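# Sort heavy parcels from cart into desk letter tray

## Task

Three identical-looking parcels sit on the top shelf of the cart; one or two of them are heavy and the others are far lighter, which shows up as higher motor effort while holding a heavy one. Every heavy parcel must end up completely inside the walls of the letter tray on the desk, and every light parcel must finish on the cart's top shelf within its rim. At the end the gripper must have released everything and the robot must be away from the objects, upright and not tipped; anything resting in place only because the robot supports it does not count.

## Robot and tools

Robot: a Hello Robot Stretch 4, a single-arm mobile manipulator about 1.6 m tall. It has an omni-wheel base (rim within 0.23 m of the base origin), a lift on a vertical mast, one arm that telescopes straight out, a three-joint wrist and a two-finger gripper. Cameras: head_camera, head_left_camera, head_right_camera, wrist_camera.

Frames: the base frame sits on the floor below the base centre, x forward, y left, z up. hand_pose (a point between the open fingertips) is reported in this frame and may be slightly off. The odometry frame is where the base frame was when the scene began; base_odometry comes from wheel rotation only, so slip is counted as motion. Heading runs -3.142 to 3.142, left positive.

Tool execute_actions: argument "actions" is a list holding one action, or empty to just read state and images. Optional "cameras" lists which images come back (omit, null or ["all"] for every camera, [] for none). An action may contain:
- "base" with exactly one relative move, measured from the base's last reported position: translate_m (metres, forward positive, -2 to 2), strafe_m (metres, left positive, -2 to 2) or rotate_rad (radians, counter-clockwise positive, -3.2 to 3.2). No turning happens during translate or strafe.
- "joints": absolute targets by name, any subset: lift_m 0 to 1.2; arm_m 0 to 0.55 (extension); wrist_yaw_rad -1.134 to 4.276 (0 points ahead, positive left, 3.14 tucked back, over 3.4 may hit the arm); wrist_pitch_rad -1.117 to 4.259 (0 level, 1.57 pointing down); wrist_roll_rad -1.117 to 4.259 (0 puts fingers at equal height, positive turns clockwise viewed from behind); gripper_m -0.038 to 0.141 (fingertip gap in metres, negative means pressing together). Done tolerances: ±0.004 for lift, arm and gripper, ±0.02 yaw and roll, ±0.05 pitch. Targets past a joint's range are clipped and reported; any other bad value or unknown key rejects the whole call.
- "pace": "slow", "default", "fast", "max" (base up to 0.1/0.3/0.4/0.6 m/s and 1/2/3/4 rad/s; with lift above 0.2 these shrink, to 0.3 m/s and 1 rad/s at lift 1.2).
- "contact_limits": only {"arm_m": value}, 0 gentlest to 0.75 strongest, default 0.5.
- Or, alone: {"end_of_arm": "enable_torque"} to re-power wrist or gripper motors that shut off.
Base and joint motions in one action start together; no action exceeds 15 s. Anything not named may keep pushing toward an earlier target. If a result reports a stop, later calls in that same reply are skipped. Example: {"base": {"translate_m": 0.3}, "joints": {"gripper_m": 0.05}, "pace": "fast"}.

Tool wait: "seconds" 0 to 10; commands nothing new and returns state and images. Tool zoom_image: "camera" plus "region" [x0, y0, x1, y1] in pixels from the top-left, at most 504 by 504, taken from that camera's latest full image. Tool finished_scene: "scene" number; ends it permanently and reports success, then gives the next task.

Reading results: base_status and joint_status tell how each commanded motion ended: "done"; "off_target" (stopped short, maybe still pushing); "contact_stop_at_<key>" (blocked; that part goes slack, a loaded lift may sink, wheels may roll); "limit_stop_at_<name>"; "limit_stop_at_tilt" (leaning over 6 degrees, lift, arm and wheels limp until it recovers); "limit_stop_at_own_body" (self-collision guard, often when pitch below -0.2 with roll below -0.4 or above 4); "torque_fault" (a wrist or gripper motor overloaded and went limp; send enable_torque). on_its_own describes uncommanded behaviour; "held at" is a held target, not a position. lidar_m: 12 distances, 30-degree sectors counter-clockwise from straight ahead (4th left, 7th behind, 10th right); "-" means nothing seen or closer than 0.25 m; misses glass, thin legs, much behind. wrist_depth_mm: 7 by 7 grid of median depths, row by row from top left, 100 to 2000, "-" unknown. base_tilt in degrees, forward and right positive, with a constant bias up to about 1.5. turned_by_wheels versus turned_by_imu differing by over about 0.1 rad means a collision or slip; heading error is roughly their difference. motor_effort: percent of maximum, sign toward increasing joint value, bracket shows peak of last action; readings are noisy and biased by a few points. wheel_0 to wheel_2 positive turns the base right.

Weighing: lift a parcel with a level gripper and compare wrist_pitch_rad and lift effort across the three; heavier loads push pitch effort further from 0.

Gripping: command gripper_m below the object's width; tighter squeezes harder and pulls it inward, opening pushes it out. Position readings and "done" do not prove a grasp; a firm squeeze changes gripper effort at targets of 0 or more. Fingertips jammed on a surface free up by raising the lift.

Start: unfold with lift_m 0.4 and wrist_yaw_rad 0 together.

Avoid: driving or turning with over 1 kg held and arm_m above 0.2, especially at fast paces; strong pushes or pulls with a high gripper; holding over about 2 kg level in the wrist; dropping, slamming or hitting things. Loose objects may occasionally be nudged by outside forces, so check before finishing. Shorter total robot motion is better.

Each tool is called after "Request:" as a command line: name --argument value for each argument, lists and objects as JSON in quotes; but a table of rows of numbers goes row by row, as --pt "numbers of a row", without its own name.

## Session

Request:
execute_actions --actions '[]'

Scene clock: 0.00 s.
base_odometry: x=+0.000 y=+0.000 heading=+0.000 (m, m, rad; odometry frame)
turned_by_wheels: +0.000 (rad since the last result)
turned_by_imu: +0.000 (rad since the last result)
base_tilt: forward=+0.3 right=+0.7 (deg)
lidar_m: 1.96 1.61 1.68 1.89 1.80 1.92 1.84 1.36 1.35 1.52 1.46 1.56
base_status: not commanded
joint_positions: lift_m=+0.275 arm_m=-0.001 wrist_yaw_rad=+3.067 wrist_pitch_rad=-0.002 wrist_roll_rad=-0.003 gripper_m=+0.057
joint_status: not commanded
motor_effort: lift_m=+18 arm_m=+0 wrist_yaw_rad=-1 wrist_pitch_rad=-8 wrist_roll_rad=+2 gripper_m=-2 wheel_0=+0 wheel_1=+0 wheel_2=+0 (%)
hand_pose: x=-0.1109 y=+0.1088 z=+0.4542 quat_wxyz=(+0.037, +0.001, -0.001, +0.999) (m; base frame)
wrist_depth_mm: 140 191 - - - - - / - 143 - - - - - / - 142 - - - - - / 110 141 - - - - - / 137 1661 - - - - - / 1576 1708 216 1863 213 1708 1618 / 1281 1205 1060 149 1078 1098 1118
pictures: head_camera, head_left_camera, head_right_camera, wrist_camera
Images, in order (width x height): head_camera 420x560, head_left_camera 420x672, head_right_camera 420x672, wrist_camera 616x392.

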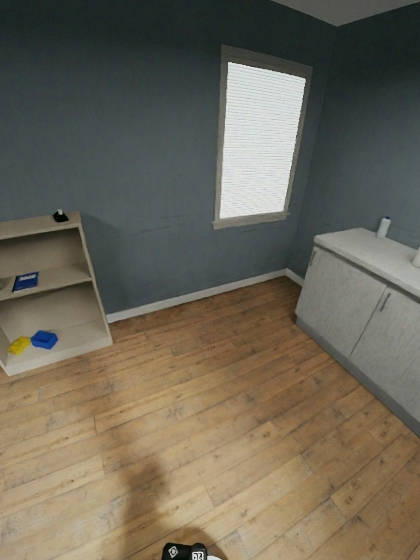

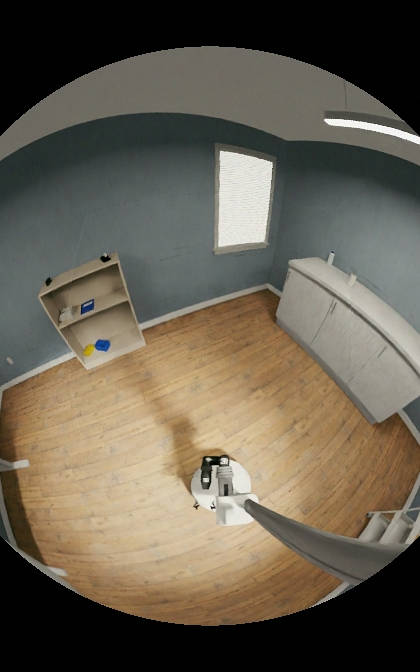

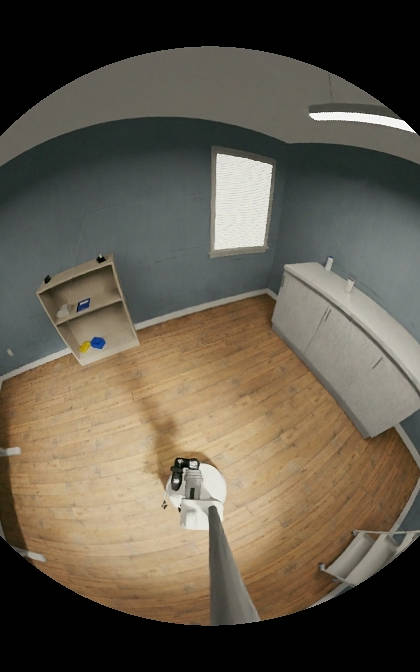

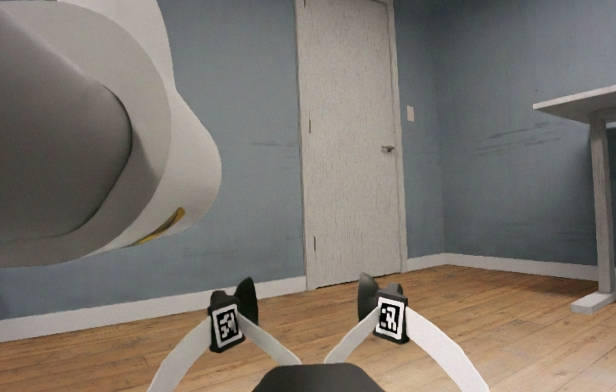

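Cart is back-right, desk back-left.

Request:
execute_actions --actions '[{"base":{"rotate_rad":-2.2},"joints":{"lift_m":0.8,"wrist_yaw_rad":0,"gripper_m":0.14},"pace":"fast"}]'

Scene clock: 2.67 s.
base_odometry: x=+0.000 y=+0.000 heading=-2.199 (m, m, rad; odometry frame)
turned_by_wheels: -2.199 (rad since the last result)
turned_by_imu: -2.187 (rad since the last result)
base_tilt: forward=+0.3 right=+0.7 (deg)
lidar_m: 1.36 1.55 1.48 1.50 2.03 1.62 1.68 1.92 1.81 1.87 1.91 1.80
base_status: done
joint_positions: lift_m=+0.800 arm_m=-0.001 wrist_yaw_rad=+0.000 wrist_pitch_rad=-0.003 wrist_roll_rad=-0.003 gripper_m=+0.140
joint_status: all done
motor_effort: lift_m=+23(24) arm_m=+0(1) wrist_yaw_rad=-3(9) wrist_pitch_rad=-8(8) wrist_roll_rad=+1(1) gripper_m=+1(2) wheel_0=+6(15) wheel_1=+3(15) wheel_2=+3(11) (%)
hand_pose: x=+0.4588 y=-0.0873 z=+0.9786 quat_wxyz=(+1.000, -0.001, -0.001, +0.000) (m; base frame)
wrist_depth_mm: - - 1983 1708 1537 1397 1281 / - - 1863 1661 1499 1397 1308 / - - 1921 1708 1537 1397 1308 / 1921 - 1921 1708 1576 1397 1281 / 1921 - 1921 1708 1576 1430 1281 / 1863 - 1255 1430 1499 1336 1281 / 1863 - 1863 148 1499 1366 1281
pictures: head_camera, head_left_camera, head_right_camera, wrist_camera
Images, in order (width x height): head_camera 420x560, head_left_camera 420x672, head_right_camera 420x672, wrist_camera 616x392.

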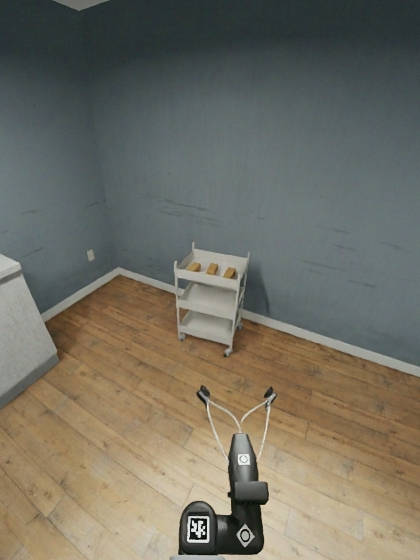

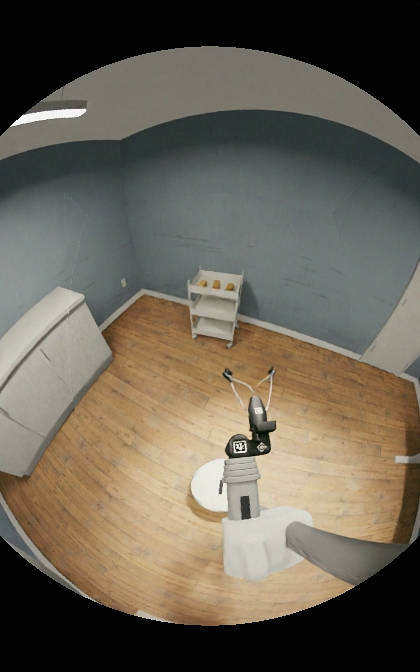

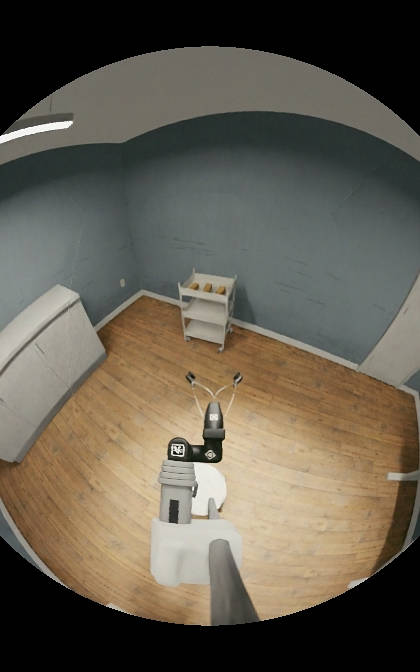

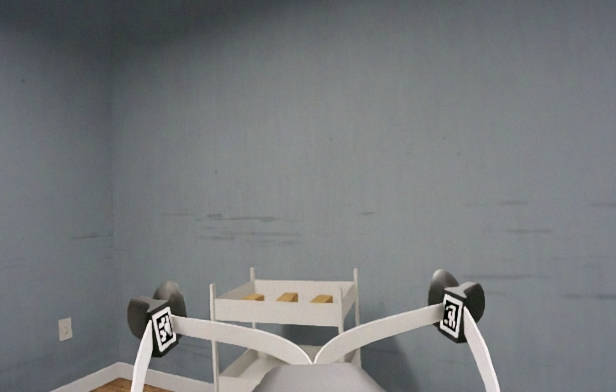

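Request:
execute_actions --actions '[{"base":{"rotate_rad":-0.39},"joints":{"lift_m":0.95,"wrist_pitch_rad":1.2},"pace":"fast"}]' --cameras '[]'

Request:
execute_actions --actions '[{"base":{"strafe_m":0.68},"pace":"fast"}]' --cameras '[]'

Request:
execute_actions --actions '[{"base":{"translate_m":0.7},"pace":"fast"}]'

Scene clock: 5.00 s.
base_odometry: x=+0.000 y=+0.000 heading=-2.588 (m, m, rad; odometry frame)
turned_by_wheels: -0.389 (rad since the last result)
turned_by_imu: -0.386 (rad since the last result)
base_tilt: forward=+0.3 right=+0.6 (deg)
lidar_m: 1.37 1.39 1.52 1.47 1.59 1.95 1.61 1.73 1.87 1.81 1.93 1.82
base_status: done
joint_positions: lift_m=+0.950 arm_m=-0.001 wrist_yaw_rad=+0.000 wrist_pitch_rad=+1.201 wrist_roll_rad=-0.003 gripper_m=+0.140
joint_status: all done
motor_effort: lift_m=+23(24) arm_m=-1(0) wrist_yaw_rad=-1(3) wrist_pitch_rad=-4(7) wrist_roll_rad=+1(1) gripper_m=+1(0) wheel_0=+6(10) wheel_1=+2(7) wheel_2=+2(9) (%)
hand_pose: x=+0.2746 y=-0.0874 z=+0.8589 quat_wxyz=(+0.825, -0.001, +0.565, +0.001) (m; base frame)
wrist_depth_mm: 1397 1397 1430 1430 1430 1430 1430 / 1308 1336 1336 1308 1308 1336 1366 / 1229 1229 1205 1229 1255 1255 1229 / 1138 1160 1160 1160 1160 1182 1160 / 1098 1098 1078 1098 1098 1118 1098 / 1025 1008 1025 1042 1042 1025 1025 / 976 976 976 148 991 976 991
pictures: none
No camera images: the call's "cameras" was empty. Leave "cameras" out to get every camera's image.

Scene clock: 8.13 s.
base_odometry: x=+0.357 y=-0.579 heading=-2.589 (m, m, rad; odometry frame)
turned_by_wheels: +0.000 (rad since the last result)
turned_by_imu: +0.002 (rad since the last result)
base_tilt: forward=+0.3 right=+0.6 (deg)
lidar_m: 1.28 1.89 0.81 0.79 0.87 1.25 1.87 1.72 2.56 2.48 2.46 1.90
base_status: done
joint_positions: lift_m=+0.950 arm_m=-0.001 wrist_yaw_rad=+0.000 wrist_pitch_rad=+1.201 wrist_roll_rad=-0.003 gripper_m=+0.140
joint_status: not commanded
motor_effort: lift_m=+22(22) arm_m=+0(0) wrist_yaw_rad=-1(1) wrist_pitch_rad=-5(4) wrist_roll_rad=+2(2) gripper_m=+1(2) wheel_0=-2(16) wheel_1=-1(12) wheel_2=+0(3) (%)
hand_pose: x=+0.2746 y=-0.0874 z=+0.8589 quat_wxyz=(+0.825, -0.001, +0.565, +0.001) (m; base frame)
wrist_depth_mm: 1397 1464 1397 1397 1430 1430 1430 / 1336 1336 1308 1336 1308 1336 1336 / 1229 1229 1255 1229 1229 1229 1255 / 1160 1160 1160 1160 1160 1182 1182 / 1078 1098 1098 1078 1098 1118 1098 / 1042 991 1042 1042 1042 1008 1025 / 991 976 976 148 976 991 991
pictures: none
No camera images: the call's "cameras" was empty. Leave "cameras" out to get every camera's image.

Scene clock: 11.47 s.
base_odometry: x=-0.238 y=-0.947 heading=-2.588 (m, m, rad; odometry frame)
turned_by_wheels: +0.001 (rad since the last result)
turned_by_imu: +0.004 (rad since the last result)
base_tilt: forward=+0.3 right=+0.7 (deg)
lidar_m: 0.60 1.23 1.39 0.73 0.81 1.19 2.39 2.40 2.62 2.55 1.53 0.63
base_status: done
joint_positions: lift_m=+0.950 arm_m=-0.001 wrist_yaw_rad=+0.000 wrist_pitch_rad=+1.201 wrist_roll_rad=-0.003 gripper_m=+0.140
joint_status: not commanded
motor_effort: lift_m=+22(22) arm_m=+0(0) wrist_yaw_rad=-1(1) wrist_pitch_rad=-5(5) wrist_roll_rad=+2(2) gripper_m=-4(0) wheel_0=+6(9) wheel_1=+2(8) wheel_2=-1(11) (%)
hand_pose: x=+0.2746 y=-0.0874 z=+0.8589 quat_wxyz=(+0.825, -0.001, +0.565, +0.001) (m; base frame)
wrist_depth_mm: 1160 1098 512 525 521 549 1098 / 1336 1308 820 842 842 1281 1308 / 1255 1229 798 820 820 1229 1281 / 1160 1182 1138 1042 1138 1182 1160 / 1078 1098 1098 1098 1098 1098 1098 / 1025 1008 1025 1025 1042 1008 1042 / 976 976 976 148 976 991 991
pictures: head_camera, head_left_camera, head_right_camera, wrist_camera
Images, in order (width x height): head_camera 420x560, head_left_camera 420x672, head_right_camera 420x672, wrist_camera 616x392.

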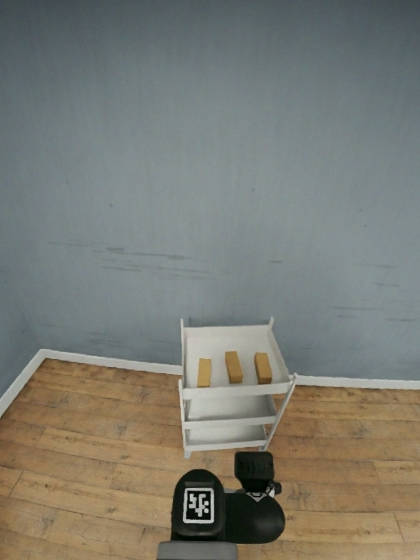

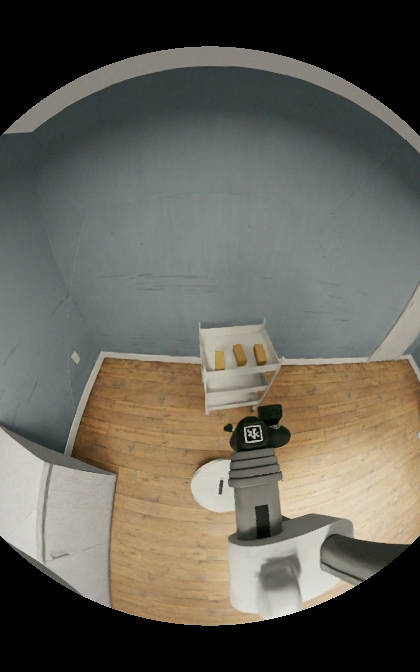

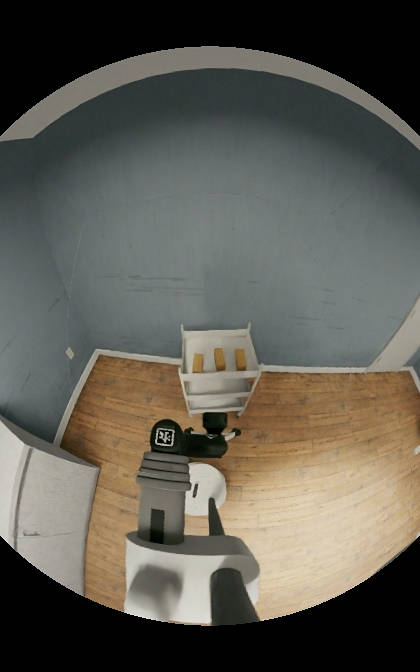

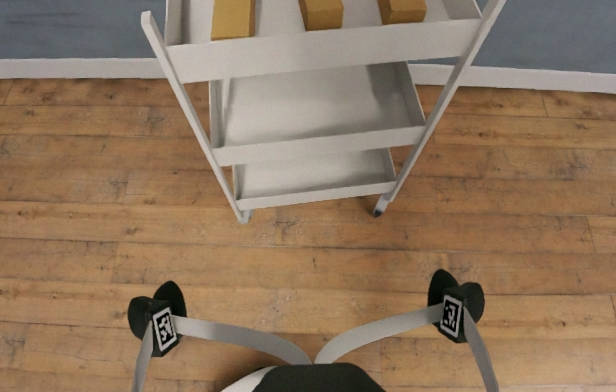

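Request:
execute_actions --actions '[{"base":{"translate_m":0.27},"joints":{"lift_m":1.0,"wrist_pitch_rad":1.57,"arm_m":0.25,"gripper_m":0.10},"pace":"fast"}]' --cameras '["head_camera","wrist_camera"]'

Scene clock: 14.07 s.
base_odometry: x=-0.467 y=-1.089 heading=-2.587 (m, m, rad; odometry frame)
turned_by_wheels: +0.001 (rad since the last result)
turned_by_imu: +0.002 (rad since the last result)
base_tilt: forward=+0.4 right=+0.6 (deg)
lidar_m: 0.33 0.93 1.37 0.96 0.80 1.13 2.64 2.73 2.63 2.58 1.19 0.37
base_status: done
joint_positions: lift_m=+1.000 arm_m=+0.249 wrist_yaw_rad=+0.000 wrist_pitch_rad=+1.570 wrist_roll_rad=-0.003 gripper_m=+0.100
joint_status: all done
motor_effort: lift_m=+22(23) arm_m=+7(7) wrist_yaw_rad=-2(1) wrist_pitch_rad=-2(3) wrist_roll_rad=+2(2) gripper_m=-1(2) wheel_0=+5(10) wheel_1=+3(7) wheel_2=+0(10) (%)
hand_pose: x=+0.4200 y=-0.0874 z=+0.8894 quat_wxyz=(+0.707, -0.001, +0.707, +0.001) (m; base frame)
wrist_depth_mm: 917 433 449 452 452 452 842 / 1098 452 452 452 455 459 1118 / 1078 449 449 452 455 430 1118 / 1078 445 449 445 452 415 1118 / 1078 1060 397 445 452 449 1118 / 1060 1078 222 449 216 1118 1098 / 1060 377 878 148 1098 1098 1098
pictures: head_camera, wrist_camera
Images, in order (width x height): head_camera 420x560, wrist_camera 616x392.

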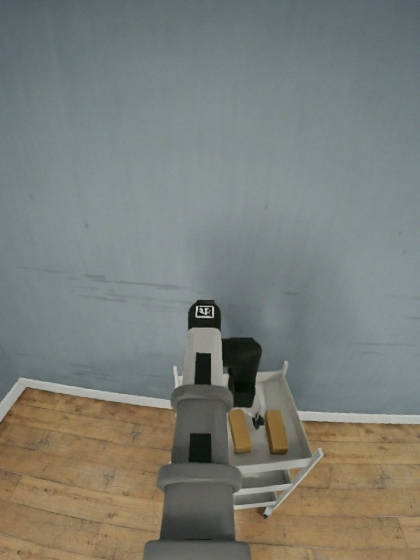

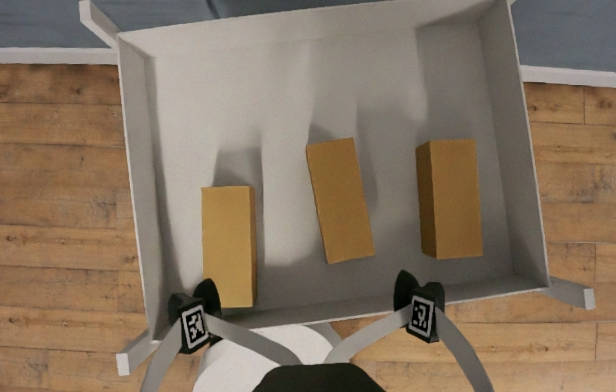

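Request:
execute_actions --actions '[{"base":{"strafe_m":-0.031},"joints":{"lift_m":0.87,"wrist_roll_rad":-0.17,"arm_m":0.298,"gripper_m":0.09},"pace":"fast"}]' --cameras '["wrist_camera"]'

Scene clock: 16.07 s.
base_odometry: x=-0.484 y=-1.062 heading=-2.587 (m, m, rad; odometry frame)
turned_by_wheels: +0.000 (rad since the last result)
turned_by_imu: +0.001 (rad since the last result)
base_tilt: forward=+0.4 right=+0.7 (deg)
lidar_m: 0.33 0.33 1.36 0.95 0.82 1.22 2.67 2.72 2.58 2.56 1.18 0.36
base_status: done
joint_positions: lift_m=+0.870 arm_m=+0.297 wrist_yaw_rad=+0.000 wrist_pitch_rad=+1.570 wrist_roll_rad=-0.169 gripper_m=+0.090
joint_status: all done
motor_effort: lift_m=+14(19) arm_m=+7(8) wrist_yaw_rad=-1(1) wrist_pitch_rad=-2(3) wrist_roll_rad=+1(3) gripper_m=-4(1) wheel_0=+1(12) wheel_1=+0(13) wheel_2=+0(1) (%)
hand_pose: x=+0.4680 y=-0.0874 z=+0.7601 quat_wxyz=(+0.705, -0.060, +0.704, +0.060) (m; base frame)
wrist_depth_mm: 300 322 325 324 320 315 307 / 287 322 322 325 325 327 327 / 293 320 322 324 325 327 325 / 296 320 320 271 325 324 324 / 283 267 320 270 322 272 322 / 282 266 219 270 216 271 319 / 283 265 317 148 320 270 315
pictures: wrist_camera
Images, in order (width x height): wrist_camera 616x392.

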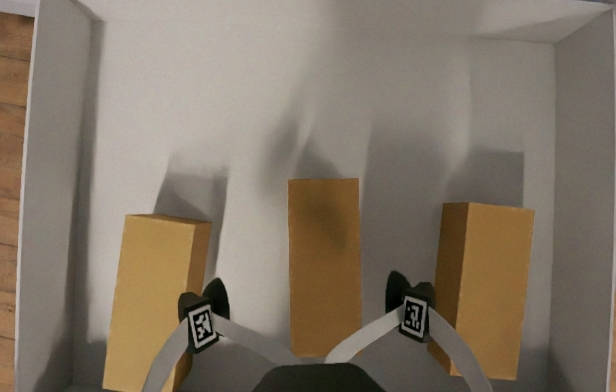

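Request:
execute_actions --actions '[{"base":{"strafe_m":-0.012},"joints":{"lift_m":0.805,"arm_m":0.305,"gripper_m":0.08}}]' --cameras '["wrist_camera"]'

Request:
execute_actions --actions '[{"joints":{"gripper_m":0.01}}]' --cameras '["wrist_camera"]'

Request:
execute_actions --actions '[{"joints":{"lift_m":0.835}}]' --cameras '["wrist_camera"]'

Scene clock: 19.17 s.
base_odometry: x=-0.490 y=-1.052 heading=-2.587 (m, m, rad; odometry frame)
turned_by_wheels: +0.000 (rad since the last result)
turned_by_imu: +0.001 (rad since the last result)
base_tilt: forward=+0.4 right=+0.7 (deg)
lidar_m: 0.32 0.33 1.38 0.95 0.83 1.19 2.65 2.72 2.56 2.56 1.14 0.37
base_status: done
joint_positions: lift_m=+0.805 arm_m=+0.304 wrist_yaw_rad=+0.000 wrist_pitch_rad=+1.570 wrist_roll_rad=-0.169 gripper_m=+0.080
joint_status: all done
motor_effort: lift_m=+14(14) arm_m=+7(7) wrist_yaw_rad=-2(1) wrist_pitch_rad=-3(2) wrist_roll_rad=+1(0) gripper_m=-2(1) wheel_0=+6(10) wheel_1=-3(8) wheel_2=+0(1) (%)
hand_pose: x=+0.4749 y=-0.0874 z=+0.6951 quat_wxyz=(+0.705, -0.060, +0.704, +0.060) (m; base frame)
wrist_depth_mm: 257 258 259 262 263 264 264 / 256 257 258 259 260 263 264 / 255 256 258 259 260 263 263 / 253 255 257 206 258 260 262 / 233 212 255 205 259 220 208 / 202 204 216 204 203 210 207 / 201 202 253 147 256 206 206
pictures: wrist_camera
Images, in order (width x height): wrist_camera 616x392.

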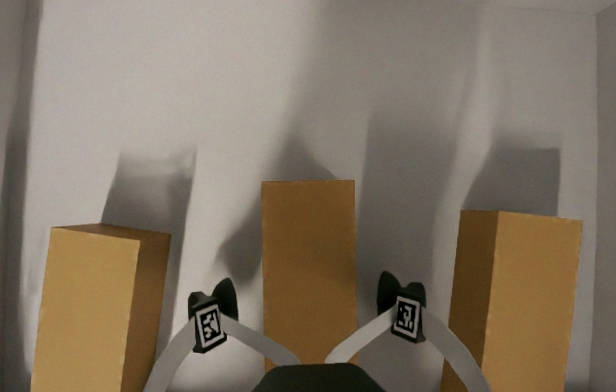

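Scene clock: 20.67 s.
base_odometry: x=-0.490 y=-1.052 heading=-2.587 (m, m, rad; odometry frame)
turned_by_wheels: +0.000 (rad since the last result)
turned_by_imu: +0.000 (rad since the last result)
base_tilt: forward=+0.3 right=+0.7 (deg)
lidar_m: 0.33 0.34 1.39 0.94 0.84 1.22 2.66 2.72 2.57 2.54 1.18 0.37
base_status: not commanded
joint_positions: lift_m=+0.805 arm_m=+0.304 wrist_yaw_rad=+0.000 wrist_pitch_rad=+1.570 wrist_roll_rad=-0.169 gripper_m=+0.011
joint_status: all done
motor_effort: lift_m=+13(14) arm_m=+7(7) wrist_yaw_rad=-1(2) wrist_pitch_rad=-2(2) wrist_roll_rad=+0(1) gripper_m=-24(23) wheel_0=+6(6) wheel_1=-3(3) wheel_2=+0(0) (%)
hand_pose: x=+0.4749 y=-0.0874 z=+0.6951 quat_wxyz=(+0.705, -0.060, +0.704, +0.060) (m; base frame)
wrist_depth_mm: 256 258 259 260 262 263 264 / 256 257 258 259 260 262 263 / 255 257 258 258 260 262 263 / 254 255 256 194 259 259 262 / 231 212 255 193 258 220 208 / 202 204 206 192 200 209 207 / 201 201 253 191 256 206 206
pictures: wrist_camera
Images, in order (width x height): wrist_camera 616x392.

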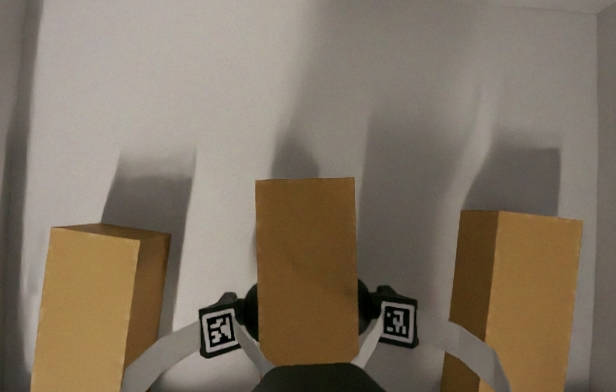

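Scene clock: 21.57 s.
base_odometry: x=-0.490 y=-1.052 heading=-2.587 (m, m, rad; odometry frame)
turned_by_wheels: +0.000 (rad since the last result)
turned_by_imu: +0.000 (rad since the last result)
base_tilt: forward=+0.4 right=+0.7 (deg)
lidar_m: 0.33 0.33 1.38 0.95 0.83 1.20 2.65 2.74 2.57 2.56 1.18 0.36
base_status: not commanded
joint_positions: lift_m=+0.835 arm_m=+0.304 wrist_yaw_rad=+0.000 wrist_pitch_rad=+1.570 wrist_roll_rad=-0.169 gripper_m=+0.011
joint_status: all done
motor_effort: lift_m=+23(25) arm_m=+7(7) wrist_yaw_rad=-2(1) wrist_pitch_rad=-2(2) wrist_roll_rad=+0(1) gripper_m=-27(26) wheel_0=+6(6) wheel_1=-3(3) wheel_2=+0(0) (%)
hand_pose: x=+0.4749 y=-0.0874 z=+0.7243 quat_wxyz=(+0.705, -0.060, +0.704, +0.060) (m; base frame)
wrist_depth_mm: 282 287 289 290 291 293 293 / 285 286 287 289 290 291 293 / 283 286 286 287 289 290 291 / 283 283 286 194 289 290 290 / 279 232 283 192 287 237 285 / 278 230 205 193 200 236 286 / 272 229 282 191 285 235 287
pictures: wrist_camera
Images, in order (width x height): wrist_camera 616x392.

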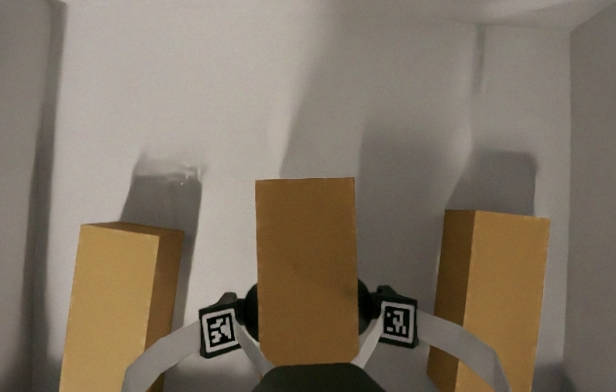

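Request:
execute_actions --actions '[{"joints":{"lift_m":0.806}}]' --cameras '[]'

Request:
execute_actions --actions '[{"joints":{"gripper_m":0.08}}]' --cameras '[]'

Request:
execute_actions --actions '[{"joints":{"lift_m":0.87},"pace":"fast"}]' --cameras '[]'

Request:
execute_actions --actions '[{"base":{"strafe_m":-0.112},"joints":{"wrist_roll_rad":-0.04},"pace":"fast"}]' --cameras '["wrist_camera"]'

Scene clock: 23.10 s.
base_odometry: x=-0.490 y=-1.052 heading=-2.587 (m, m, rad; odometry frame)
turned_by_wheels: +0.000 (rad since the last result)
turned_by_imu: +0.000 (rad since the last result)
base_tilt: forward=+0.3 right=+0.7 (deg)
lidar_m: 0.34 0.34 1.38 0.93 0.85 1.20 2.66 2.72 2.58 2.54 1.16 0.36
base_status: not commanded
joint_positions: lift_m=+0.806 arm_m=+0.304 wrist_yaw_rad=+0.000 wrist_pitch_rad=+1.570 wrist_roll_rad=-0.169 gripper_m=+0.011
joint_status: all done
motor_effort: lift_m=+14(22) arm_m=+7(7) wrist_yaw_rad=-1(1) wrist_pitch_rad=-3(3) wrist_roll_rad=+0(0) gripper_m=-22(22) wheel_0=+6(6) wheel_1=-3(3) wheel_2=+0(0) (%)
hand_pose: x=+0.4749 y=-0.0874 z=+0.6961 quat_wxyz=(+0.705, -0.060, +0.704, +0.060) (m; base frame)
wrist_depth_mm: 257 259 260 263 264 264 265 / 257 257 259 260 262 264 264 / 256 257 258 259 262 262 263 / 255 256 257 194 259 260 263 / 232 212 256 193 258 221 208 / 203 204 206 192 200 209 208 / 202 202 254 191 257 207 207
pictures: none
No camera images: the call's "cameras" was empty. Leave "cameras" out to get every camera's image.

Scene clock: 24.60 s.
base_odometry: x=-0.490 y=-1.052 heading=-2.587 (m, m, rad; odometry frame)
turned_by_wheels: +0.000 (rad since the last result)
turned_by_imu: +0.000 (rad since the last result)
base_tilt: forward=+0.4 right=+0.6 (deg)
lidar_m: 0.33 0.34 1.39 0.94 0.85 1.21 2.65 2.73 2.56 2.55 1.17 0.35
base_status: not commanded
joint_positions: lift_m=+0.806 arm_m=+0.304 wrist_yaw_rad=+0.000 wrist_pitch_rad=+1.570 wrist_roll_rad=-0.169 gripper_m=+0.080
joint_status: all done
motor_effort: lift_m=+14(14) arm_m=+7(7) wrist_yaw_rad=-2(1) wrist_pitch_rad=-2(2) wrist_roll_rad=+0(1) gripper_m=-4(27) wheel_0=+6(6) wheel_1=-2(3) wheel_2=+0(0) (%)
hand_pose: x=+0.4749 y=-0.0874 z=+0.6961 quat_wxyz=(+0.705, -0.060, +0.704, +0.060) (m; base frame)
wrist_depth_mm: 258 259 260 262 263 265 266 / 257 257 259 262 263 264 265 / 256 257 258 259 260 263 263 / 255 256 257 208 260 262 263 / 233 212 257 206 259 220 209 / 204 204 217 206 203 211 208 / 202 203 254 147 257 208 208
pictures: none
No camera images: the call's "cameras" was empty. Leave "cameras" out to get every camera's image.

Scene clock: 25.60 s.
base_odometry: x=-0.490 y=-1.052 heading=-2.587 (m, m, rad; odometry frame)
turned_by_wheels: +0.000 (rad since the last result)
turned_by_imu: +0.000 (rad since the last result)
base_tilt: forward=+0.3 right=+0.7 (deg)
lidar_m: 0.33 0.33 1.39 0.95 0.84 1.20 2.65 2.74 2.61 2.55 1.18 0.35
base_status: not commanded
joint_positions: lift_m=+0.870 arm_m=+0.304 wrist_yaw_rad=+0.000 wrist_pitch_rad=+1.570 wrist_roll_rad=-0.169 gripper_m=+0.080
joint_status: all done
motor_effort: lift_m=+23(25) arm_m=+7(6) wrist_yaw_rad=-1(1) wrist_pitch_rad=-2(2) wrist_roll_rad=+0(0) gripper_m=-2(3) wheel_0=+6(6) wheel_1=-3(3) wheel_2=+0(0) (%)
hand_pose: x=+0.4749 y=-0.0874 z=+0.7594 quat_wxyz=(+0.705, -0.060, +0.704, +0.060) (m; base frame)
wrist_depth_mm: 286 324 320 315 309 303 291 / 291 320 322 324 327 327 315 / 294 319 320 322 324 325 314 / 297 317 320 271 324 324 312 / 298 266 319 270 324 271 309 / 301 266 217 268 202 271 303 / 301 264 317 148 320 271 298
pictures: none
No camera images: the call's "cameras" was empty. Leave "cameras" out to get every camera's image.

Scene clock: 26.97 s.
base_odometry: x=-0.549 y=-0.957 heading=-2.587 (m, m, rad; odometry frame)
turned_by_wheels: +0.000 (rad since the last result)
turned_by_imu: +0.000 (rad since the last result)
base_tilt: forward=+0.3 right=+0.7 (deg)
lidar_m: 0.34 0.34 1.40 0.98 0.93 1.39 2.62 2.74 2.47 2.45 1.16 0.36
base_status: done
joint_positions: lift_m=+0.870 arm_m=+0.304 wrist_yaw_rad=+0.000 wrist_pitch_rad=+1.570 wrist_roll_rad=-0.041 gripper_m=+0.080
joint_status: all done
motor_effort: lift_m=+23(23) arm_m=+7(7) wrist_yaw_rad=-1(1) wrist_pitch_rad=-2(2) wrist_roll_rad=+5(6) gripper_m=-1(1) wheel_0=+3(13) wheel_1=-3(13) wheel_2=+0(0) (%)
hand_pose: x=+0.4749 y=-0.0874 z=+0.7594 quat_wxyz=(+0.707, -0.014, +0.707, +0.014) (m; base frame)
wrist_depth_mm: 296 314 322 325 325 691 668 / 322 320 322 324 325 931 891 / 317 320 320 322 324 991 991 / 317 268 319 320 324 991 976 / 315 266 319 268 322 991 976 / 296 265 216 268 203 976 976 / 293 314 315 148 319 960 960
pictures: wrist_camera
Images, in order (width x height): wrist_camera 616x392.

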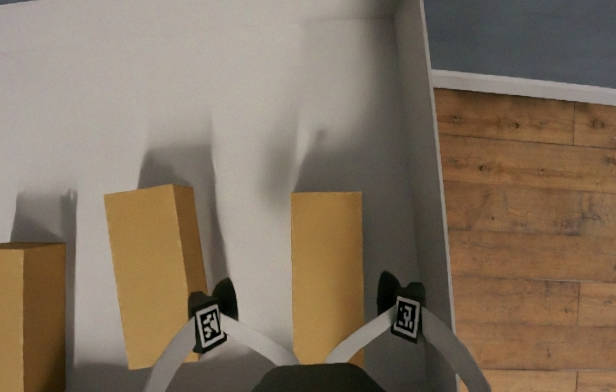

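Request:
execute_actions --actions '[{"base":{"strafe_m":-0.012},"joints":{"gripper_m":0.068}}]' --cameras '[]'

Request:
execute_actions --actions '[{"joints":{"lift_m":0.805}}]' --cameras '["wrist_camera"]'

Request:
execute_actions --actions '[{"joints":{"gripper_m":0.005}}]' --cameras '[]'

Request:
execute_actions --actions '[{"joints":{"lift_m":0.83}}]' --cameras '["wrist_camera"]'

Scene clock: 28.27 s.
base_odometry: x=-0.555 y=-0.947 heading=-2.587 (m, m, rad; odometry frame)
turned_by_wheels: +0.000 (rad since the last result)
turned_by_imu: +0.000 (rad since the last result)
base_tilt: forward=+0.3 right=+0.7 (deg)
lidar_m: 0.34 0.36 1.38 0.97 0.95 1.41 2.64 2.73 2.47 2.43 1.16 0.33
base_status: done
joint_positions: lift_m=+0.870 arm_m=+0.304 wrist_yaw_rad=+0.000 wrist_pitch_rad=+1.570 wrist_roll_rad=-0.041 gripper_m=+0.068
joint_status: all done
motor_effort: lift_m=+23(23) arm_m=+7(7) wrist_yaw_rad=-1(1) wrist_pitch_rad=-2(2) wrist_roll_rad=+4(4) gripper_m=-3(4) wheel_0=+4(13) wheel_1=-4(11) wheel_2=+0(0) (%)
hand_pose: x=+0.4749 y=-0.0874 z=+0.7594 quat_wxyz=(+0.707, -0.014, +0.707, +0.014) (m; base frame)
wrist_depth_mm: 300 314 322 324 327 683 676 / 320 320 322 324 325 931 904 / 317 319 320 324 324 991 991 / 315 268 320 320 324 976 991 / 315 266 319 270 322 976 991 / 309 265 216 268 212 976 976 / 309 265 315 148 319 960 976
pictures: none
No camera images: the call's "cameras" was empty. Leave "cameras" out to get every camera's image.

Scene clock: 29.47 s.
base_odometry: x=-0.555 y=-0.947 heading=-2.587 (m, m, rad; odometry frame)
turned_by_wheels: +0.000 (rad since the last result)
turned_by_imu: +0.000 (rad since the last result)
base_tilt: forward=+0.3 right=+0.7 (deg)
lidar_m: 0.34 0.36 1.38 0.97 0.95 1.42 2.65 2.73 2.44 2.42 1.16 0.38
base_status: not commanded
joint_positions: lift_m=+0.805 arm_m=+0.304 wrist_yaw_rad=+0.000 wrist_pitch_rad=+1.570 wrist_roll_rad=-0.041 gripper_m=+0.068
joint_status: all done
motor_effort: lift_m=+13(23) arm_m=+7(7) wrist_yaw_rad=-2(1) wrist_pitch_rad=-2(2) wrist_roll_rad=+4(4) gripper_m=-3(4) wheel_0=+4(5) wheel_1=-5(4) wheel_2=+0(0) (%)
hand_pose: x=+0.4749 y=-0.0874 z=+0.6951 quat_wxyz=(+0.707, -0.014, +0.707, +0.014) (m; base frame)
wrist_depth_mm: 257 257 259 260 262 676 668 / 256 257 258 259 260 866 878 / 255 256 257 258 260 931 931 / 204 241 256 206 259 931 931 / 203 214 256 206 259 904 917 / 202 204 216 204 205 917 917 / 225 202 253 148 256 904 917
pictures: wrist_camera
Images, in order (width x height): wrist_camera 616x392.

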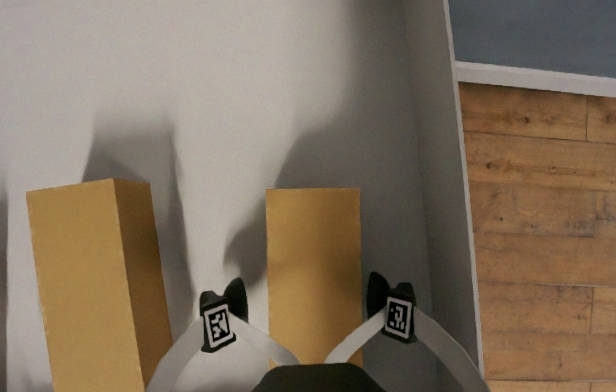

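Scene clock: 30.90 s.
base_odometry: x=-0.555 y=-0.947 heading=-2.587 (m, m, rad; odometry frame)
turned_by_wheels: +0.000 (rad since the last result)
turned_by_imu: +0.000 (rad since the last result)
base_tilt: forward=+0.3 right=+0.7 (deg)
lidar_m: 0.34 0.36 1.39 0.99 0.95 1.44 2.65 2.74 2.48 2.44 1.16 0.38
base_status: not commanded
joint_positions: lift_m=+0.805 arm_m=+0.304 wrist_yaw_rad=+0.000 wrist_pitch_rad=+1.570 wrist_roll_rad=-0.041 gripper_m=+0.006
joint_status: all done
motor_effort: lift_m=+15(15) arm_m=+7(7) wrist_yaw_rad=-1(2) wrist_pitch_rad=-2(2) wrist_roll_rad=+3(3) gripper_m=-23(26) wheel_0=+4(4) wheel_1=-4(4) wheel_2=+0(0) (%)
hand_pose: x=+0.4749 y=-0.0874 z=+0.6950 quat_wxyz=(+0.707, -0.014, +0.707, +0.014) (m; base frame)
wrist_depth_mm: 256 257 258 260 260 683 676 / 255 255 258 259 260 866 891 / 254 254 257 258 259 931 931 / 202 240 255 192 258 917 931 / 202 213 254 191 257 917 917 / 201 203 204 191 198 904 917 / 225 201 253 190 255 201 931
pictures: none
No camera images: the call's "cameras" was empty. Leave "cameras" out to get every camera's image.

Scene clock: 31.77 s.
base_odometry: x=-0.555 y=-0.947 heading=-2.587 (m, m, rad; odometry frame)
turned_by_wheels: +0.000 (rad since the last result)
turned_by_imu: +0.000 (rad since the last result)
base_tilt: forward=+0.4 right=+0.7 (deg)
lidar_m: 0.33 0.36 1.36 0.97 0.97 1.43 2.65 2.75 2.47 2.43 1.16 0.36
base_status: not commanded
joint_positions: lift_m=+0.829 arm_m=+0.304 wrist_yaw_rad=+0.000 wrist_pitch_rad=+1.570 wrist_roll_rad=-0.041 gripper_m=+0.006
joint_status: all done
motor_effort: lift_m=+25(24) arm_m=+7(7) wrist_yaw_rad=-1(1) wrist_pitch_rad=-2(2) wrist_roll_rad=+3(3) gripper_m=-24(22) wheel_0=+4(4) wheel_1=-4(5) wheel_2=+0(0) (%)
hand_pose: x=+0.4749 y=-0.0874 z=+0.7192 quat_wxyz=(+0.707, -0.014, +0.707, +0.014) (m; base frame)
wrist_depth_mm: 279 281 282 285 286 699 668 / 278 281 282 282 283 931 891 / 278 278 281 282 283 931 946 / 276 243 278 192 283 931 946 / 274 226 279 191 281 931 946 / 274 225 204 190 199 946 931 / 273 224 276 190 278 218 931
pictures: wrist_camera
Images, in order (width x height): wrist_camera 616x392.

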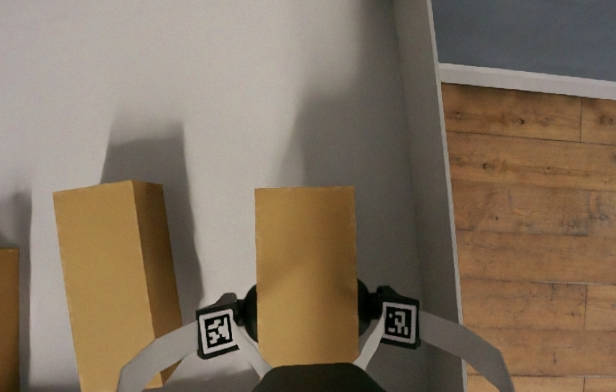

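Request:
execute_actions --actions '[{"joints":{"lift_m":1.0,"wrist_pitch_rad":1.2}}]' --cameras '["head_right_camera"]'

Request:
execute_actions --actions '[]' --cameras '[]'

Scene clock: 33.87 s.
base_odometry: x=-0.555 y=-0.947 heading=-2.587 (m, m, rad; odometry frame)
turned_by_wheels: +0.000 (rad since the last result)
turned_by_imu: +0.001 (rad since the last result)
base_tilt: forward=+0.3 right=+0.6 (deg)
lidar_m: 0.32 0.35 1.39 0.98 0.96 1.42 2.64 2.73 2.46 2.43 1.16 0.38
base_status: not commanded
joint_positions: lift_m=+0.999 arm_m=+0.304 wrist_yaw_rad=+0.000 wrist_pitch_rad=+1.202 wrist_roll_rad=-0.041 gripper_m=+0.006
joint_status: all done
motor_effort: lift_m=+25(25) arm_m=+6(7) wrist_yaw_rad=-1(2) wrist_pitch_rad=-9(13) wrist_roll_rad=+3(4) gripper_m=-24(25) wheel_0=+4(4) wheel_1=-4(4) wheel_2=+0(0) (%)
hand_pose: x=+0.5787 y=-0.0874 z=+0.9086 quat_wxyz=(+0.824, -0.017, +0.566, +0.012) (m; base frame)
wrist_depth_mm: 449 439 430 424 415 410 402 / 539 535 525 512 500 488 480 / 699 683 668 647 634 609 597 / 991 976 866 192 842 820 788 / 462 466 477 192 1098 1138 1118 / 449 452 204 191 199 1078 1098 / 424 377 377 190 1008 1008 1042
pictures: head_right_camera
Images, in order (width x height): head_right_camera 420x672.

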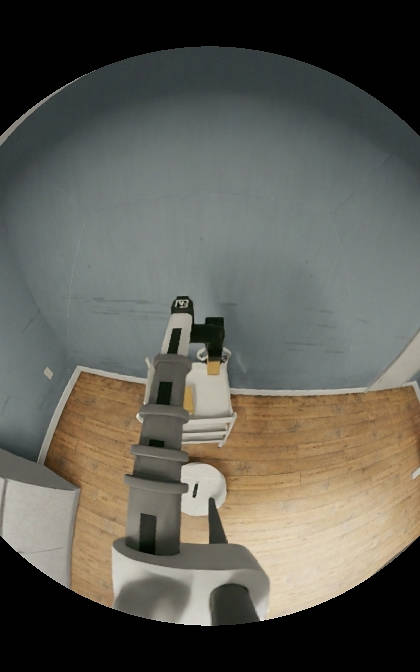

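Scene clock: 33.87 s.
base_odometry: x=-0.555 y=-0.947 heading=-2.587 (m, m, rad; odometry frame)
turned_by_wheels: +0.000 (rad since the last result)
turned_by_imu: +0.001 (rad since the last result)
base_tilt: forward=+0.3 right=+0.6 (deg)
lidar_m: 0.32 0.35 1.39 0.98 0.96 1.42 2.64 2.73 2.46 2.43 1.16 0.38
base_status: not commanded
joint_positions: lift_m=+0.999 arm_m=+0.304 wrist_yaw_rad=+0.000 wrist_pitch_rad=+1.202 wrist_roll_rad=-0.041 gripper_m=+0.006
joint_status: all done
motor_effort: lift_m=+25(25) arm_m=+6(7) wrist_yaw_rad=-1(2) wrist_pitch_rad=-9(13) wrist_roll_rad=+3(4) gripper_m=-24(25) wheel_0=+4(4) wheel_1=-4(4) wheel_2=+0(0) (%)
hand_pose: x=+0.5787 y=-0.0874 z=+0.9086 quat_wxyz=(+0.824, -0.017, +0.566, +0.012) (m; base frame)
wrist_depth_mm: 449 439 430 424 415 410 402 / 539 535 525 512 500 488 480 / 699 683 668 647 634 609 597 / 991 976 866 192 842 820 788 / 462 466 477 192 1098 1138 1118 / 449 452 204 191 199 1078 1098 / 424 377 377 190 1008 1008 1042
pictures: none
No camera images: the call's "cameras" was empty. Leave "cameras" out to get every camera's image.

Request:
execute_actions --actions '[{"base":{"rotate_rad":-1.66},"joints":{"arm_m":0.05,"lift_m":1.05,"wrist_roll_rad":0}}]' --cameras '["head_camera","head_right_camera"]'

Scene clock: 36.53 s.
base_odometry: x=-0.555 y=-0.947 heading=+2.037 (m, m, rad; odometry frame)
turned_by_wheels: -1.659 (rad since the last result)
turned_by_imu: -1.650 (rad since the last result)
base_tilt: forward=+0.3 right=+0.7 (deg)
lidar_m: 2.41 1.24 0.38 0.33 0.35 1.25 1.42 0.94 1.23 2.62 2.65 2.52
base_status: done
joint_positions: lift_m=+1.050 arm_m=+0.051 wrist_yaw_rad=+0.000 wrist_pitch_rad=+1.203 wrist_roll_rad=+0.000 gripper_m=+0.006
joint_status: all done
motor_effort: lift_m=+24(26) arm_m=-7(7) wrist_yaw_rad=-2(3) wrist_pitch_rad=-9(10) wrist_roll_rad=+3(4) gripper_m=-24(27) wheel_0=+5(9) wheel_1=+3(10) wheel_2=+5(9) (%)
hand_pose: x=+0.3260 y=-0.0874 z=+0.9586 quat_wxyz=(+0.825, +0.000, +0.566, +0.000) (m; base frame)
wrist_depth_mm: 1464 1537 1576 1537 1576 1576 1537 / 1397 1430 1430 1430 1430 1464 1464 / 1308 1336 1366 1336 1336 1336 1366 / 1255 1255 1255 193 1229 1255 1281 / 1182 1182 1182 192 1182 1182 1182 / 1118 1118 203 190 199 1118 1118 / 1060 1060 1042 190 1042 1042 1060
pictures: head_camera, head_right_camera
Images, in order (width x height): head_camera 420x560, head_right_camera 420x672.

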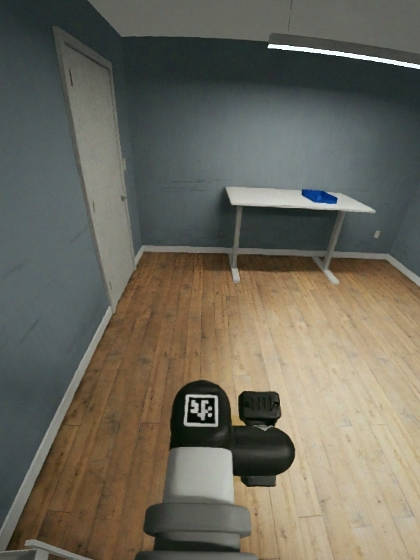

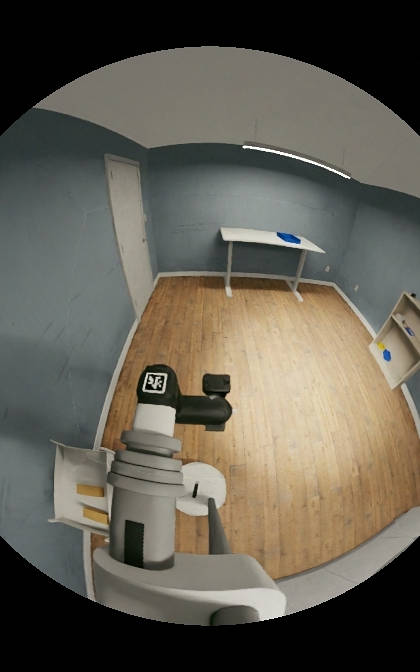

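Request:
execute_actions --actions '[{"base":{"rotate_rad":-0.36},"pace":"fast"}]' --cameras '[]'

Request:
execute_actions --actions '[{"base":{"translate_m":1.9},"joints":{"lift_m":1.2,"arm_m":0.0},"pace":"fast"}]'

Scene clock: 38.37 s.
base_odometry: x=-0.555 y=-0.947 heading=+1.678 (m, m, rad; odometry frame)
turned_by_wheels: -0.359 (rad since the last result)
turned_by_imu: -0.357 (rad since the last result)
base_tilt: forward=+0.3 right=+0.7 (deg)
lidar_m: 2.40 2.20 1.12 0.37 0.34 0.36 1.51 0.95 0.99 1.53 2.64 2.77
base_status: done
joint_positions: lift_m=+1.050 arm_m=+0.051 wrist_yaw_rad=+0.000 wrist_pitch_rad=+1.202 wrist_roll_rad=+0.000 gripper_m=+0.006
joint_status: not commanded
motor_effort: lift_m=+24(24) arm_m=-7(7) wrist_yaw_rad=-1(1) wrist_pitch_rad=-9(9) wrist_roll_rad=+3(4) gripper_m=-25(26) wheel_0=+6(11) wheel_1=+2(8) wheel_2=+3(9) (%)
hand_pose: x=+0.3260 y=-0.0874 z=+0.9586 quat_wxyz=(+0.825, +0.000, +0.566, +0.000) (m; base frame)
wrist_depth_mm: 1537 1576 1537 1576 1537 1576 1537 / 1430 1430 1430 1430 1464 1430 1430 / 1336 1366 1336 1366 1336 1336 1366 / 1255 1255 1255 193 1281 1255 1255 / 1205 1205 1182 192 1205 1205 1205 / 1118 1118 204 191 199 1118 1138 / 1060 1060 1042 190 1060 1042 1078
pictures: none
No camera images: the call's "cameras" was empty. Leave "cameras" out to get every camera's image.

Scene clock: 45.37 s.
base_odometry: x=-0.760 y=+0.942 heading=+1.679 (m, m, rad; odometry frame)
turned_by_wheels: +0.001 (rad since the last result)
turned_by_imu: +0.009 (rad since the last result)
base_tilt: forward=+0.3 right=+0.7 (deg)
lidar_m: 0.64 0.62 0.70 1.56 1.53 1.73 1.90 2.67 2.68 1.86 2.15 0.80
base_status: done
joint_positions: lift_m=+1.200 arm_m=+0.001 wrist_yaw_rad=+0.000 wrist_pitch_rad=+1.202 wrist_roll_rad=+0.000 gripper_m=+0.006
joint_status: all done
motor_effort: lift_m=+24(25) arm_m=-7(7) wrist_yaw_rad=-2(1) wrist_pitch_rad=-9(11) wrist_roll_rad=+3(2) gripper_m=-28(25) wheel_0=+5(16) wheel_1=+2(9) wheel_2=+1(13) (%)
hand_pose: x=+0.2760 y=-0.0874 z=+1.1086 quat_wxyz=(+0.825, +0.000, +0.566, +0.000) (m; base frame)
wrist_depth_mm: 517 521 544 1661 1708 1756 1756 / 496 1499 1618 1618 1618 1661 1618 / 1464 1499 1499 1499 1499 1537 1537 / 1430 1397 1430 193 1397 1430 1430 / 1336 1336 1336 191 1366 1336 1336 / 1281 1255 204 191 198 1281 1255 / 1182 1160 1182 190 1205 1160 1229
pictures: head_camera, head_left_camera, head_right_camera, wrist_camera
Images, in order (width x height): head_camera 420x560, head_left_camera 420x672, head_right_camera 420x672, wrist_camera 616x392.

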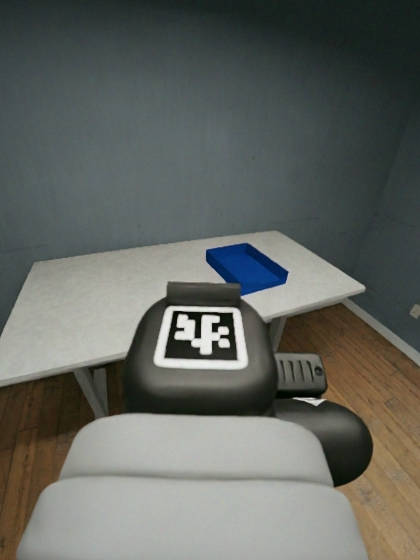

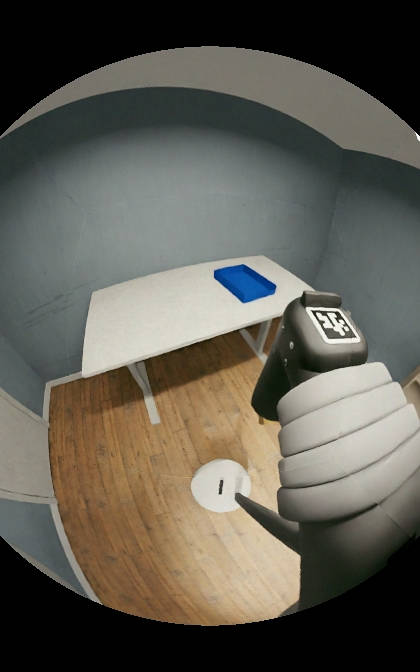

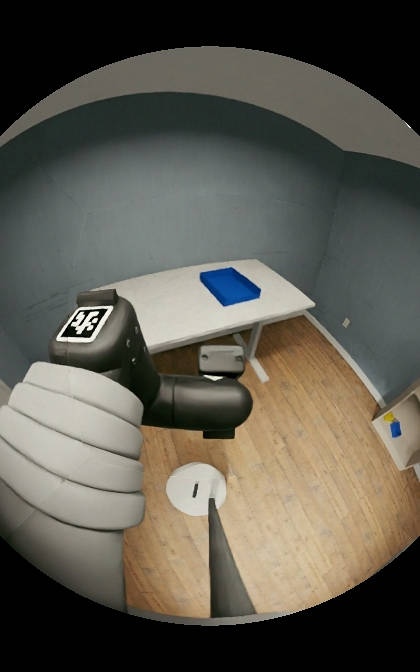

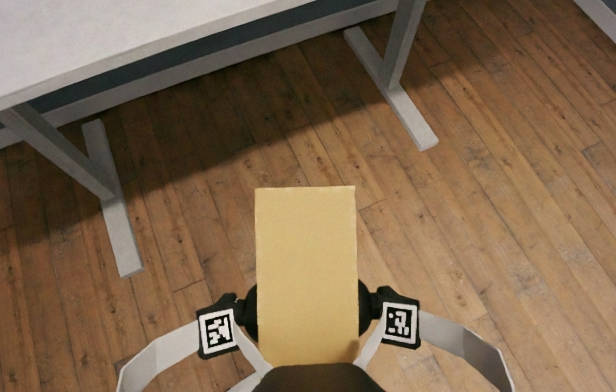

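Request:
execute_actions --actions '[{"base":{"translate_m":0.38},"joints":{"arm_m":0.38,"wrist_pitch_rad":1.57,"wrist_roll_rad":-0.45}}]' --cameras '["head_right_camera","wrist_camera"]'

Scene clock: 48.50 s.
base_odometry: x=-0.801 y=+1.319 heading=+1.679 (m, m, rad; odometry frame)
turned_by_wheels: +0.001 (rad since the last result)
turned_by_imu: +0.003 (rad since the last result)
base_tilt: forward=+0.4 right=+0.6 (deg)
lidar_m: 0.28 0.27 0.31 0.50 1.67 1.89 2.31 3.02 2.16 1.85 0.74 0.35
base_status: done
joint_positions: lift_m=+1.200 arm_m=+0.379 wrist_yaw_rad=+0.000 wrist_pitch_rad=+1.570 wrist_roll_rad=-0.450 gripper_m=+0.006
joint_status: all done
motor_effort: lift_m=+24(24) arm_m=+7(8) wrist_yaw_rad=-2(0) wrist_pitch_rad=-2(9) wrist_roll_rad=+1(3) gripper_m=-26(27) wheel_0=+5(8) wheel_1=+4(8) wheel_2=-1(12) (%)
hand_pose: x=+0.5500 y=-0.0874 z=+1.0893 quat_wxyz=(+0.690, -0.158, +0.689, +0.158) (m; base frame)
wrist_depth_mm: 362 364 364 366 368 368 368 / 362 362 362 366 364 366 368 / 357 362 364 364 364 364 366 / 355 357 359 193 362 364 366 / 357 357 359 192 359 362 362 / 355 355 204 191 199 359 364 / 353 353 357 190 359 359 364
pictures: head_right_camera, wrist_camera
Images, in order (width x height): head_right_camera 420x672, wrist_camera 616x392.

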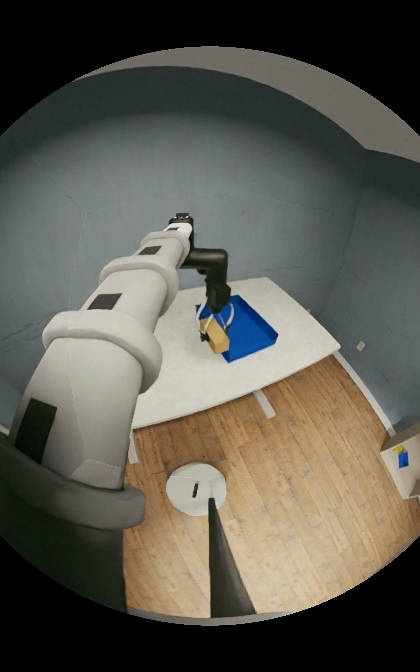

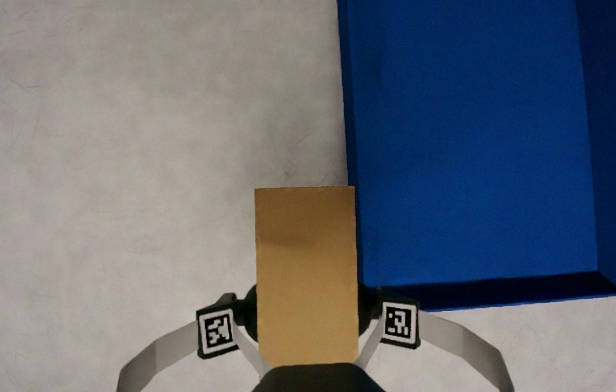

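Request:
execute_actions --actions '[{"base":{"strafe_m":-0.145},"joints":{"arm_m":0.545,"wrist_roll_rad":-0.5}}]' --cameras '["wrist_camera"]'

Scene clock: 51.00 s.
base_odometry: x=-0.657 y=+1.335 heading=+1.679 (m, m, rad; odometry frame)
turned_by_wheels: +0.000 (rad since the last result)
turned_by_imu: +0.000 (rad since the last result)
base_tilt: forward=+0.3 right=+0.7 (deg)
lidar_m: 0.32 0.33 0.36 0.60 1.81 2.04 2.33 2.97 1.97 1.72 0.88 0.40
base_status: done
joint_positions: lift_m=+1.200 arm_m=+0.544 wrist_yaw_rad=+0.000 wrist_pitch_rad=+1.570 wrist_roll_rad=-0.500 gripper_m=+0.006
joint_status: all done
motor_effort: lift_m=+24(24) arm_m=+7(7) wrist_yaw_rad=-1(1) wrist_pitch_rad=-2(4) wrist_roll_rad=+1(0) gripper_m=-26(26) wheel_0=+2(14) wheel_1=-4(12) wheel_2=+0(1) (%)
hand_pose: x=+0.7149 y=-0.0874 z=+1.0893 quat_wxyz=(+0.685, -0.175, +0.685, +0.175) (m; base frame)
wrist_depth_mm: 362 338 343 345 345 368 370 / 359 359 359 362 364 368 368 / 357 359 359 359 362 366 368 / 357 357 357 193 359 366 366 / 353 355 357 191 357 364 366 / 353 355 203 191 199 359 364 / 353 298 353 190 340 359 362
pictures: wrist_camera
Images, in order (width x height): wrist_camera 616x392.

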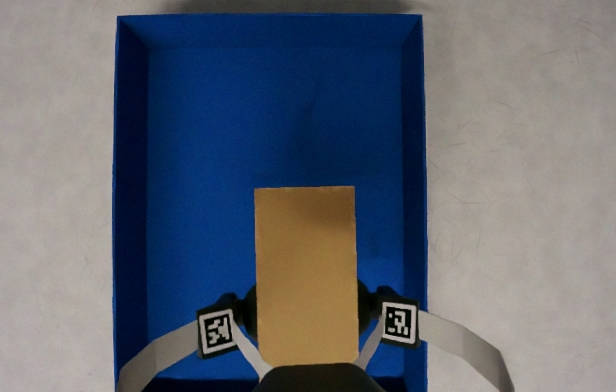

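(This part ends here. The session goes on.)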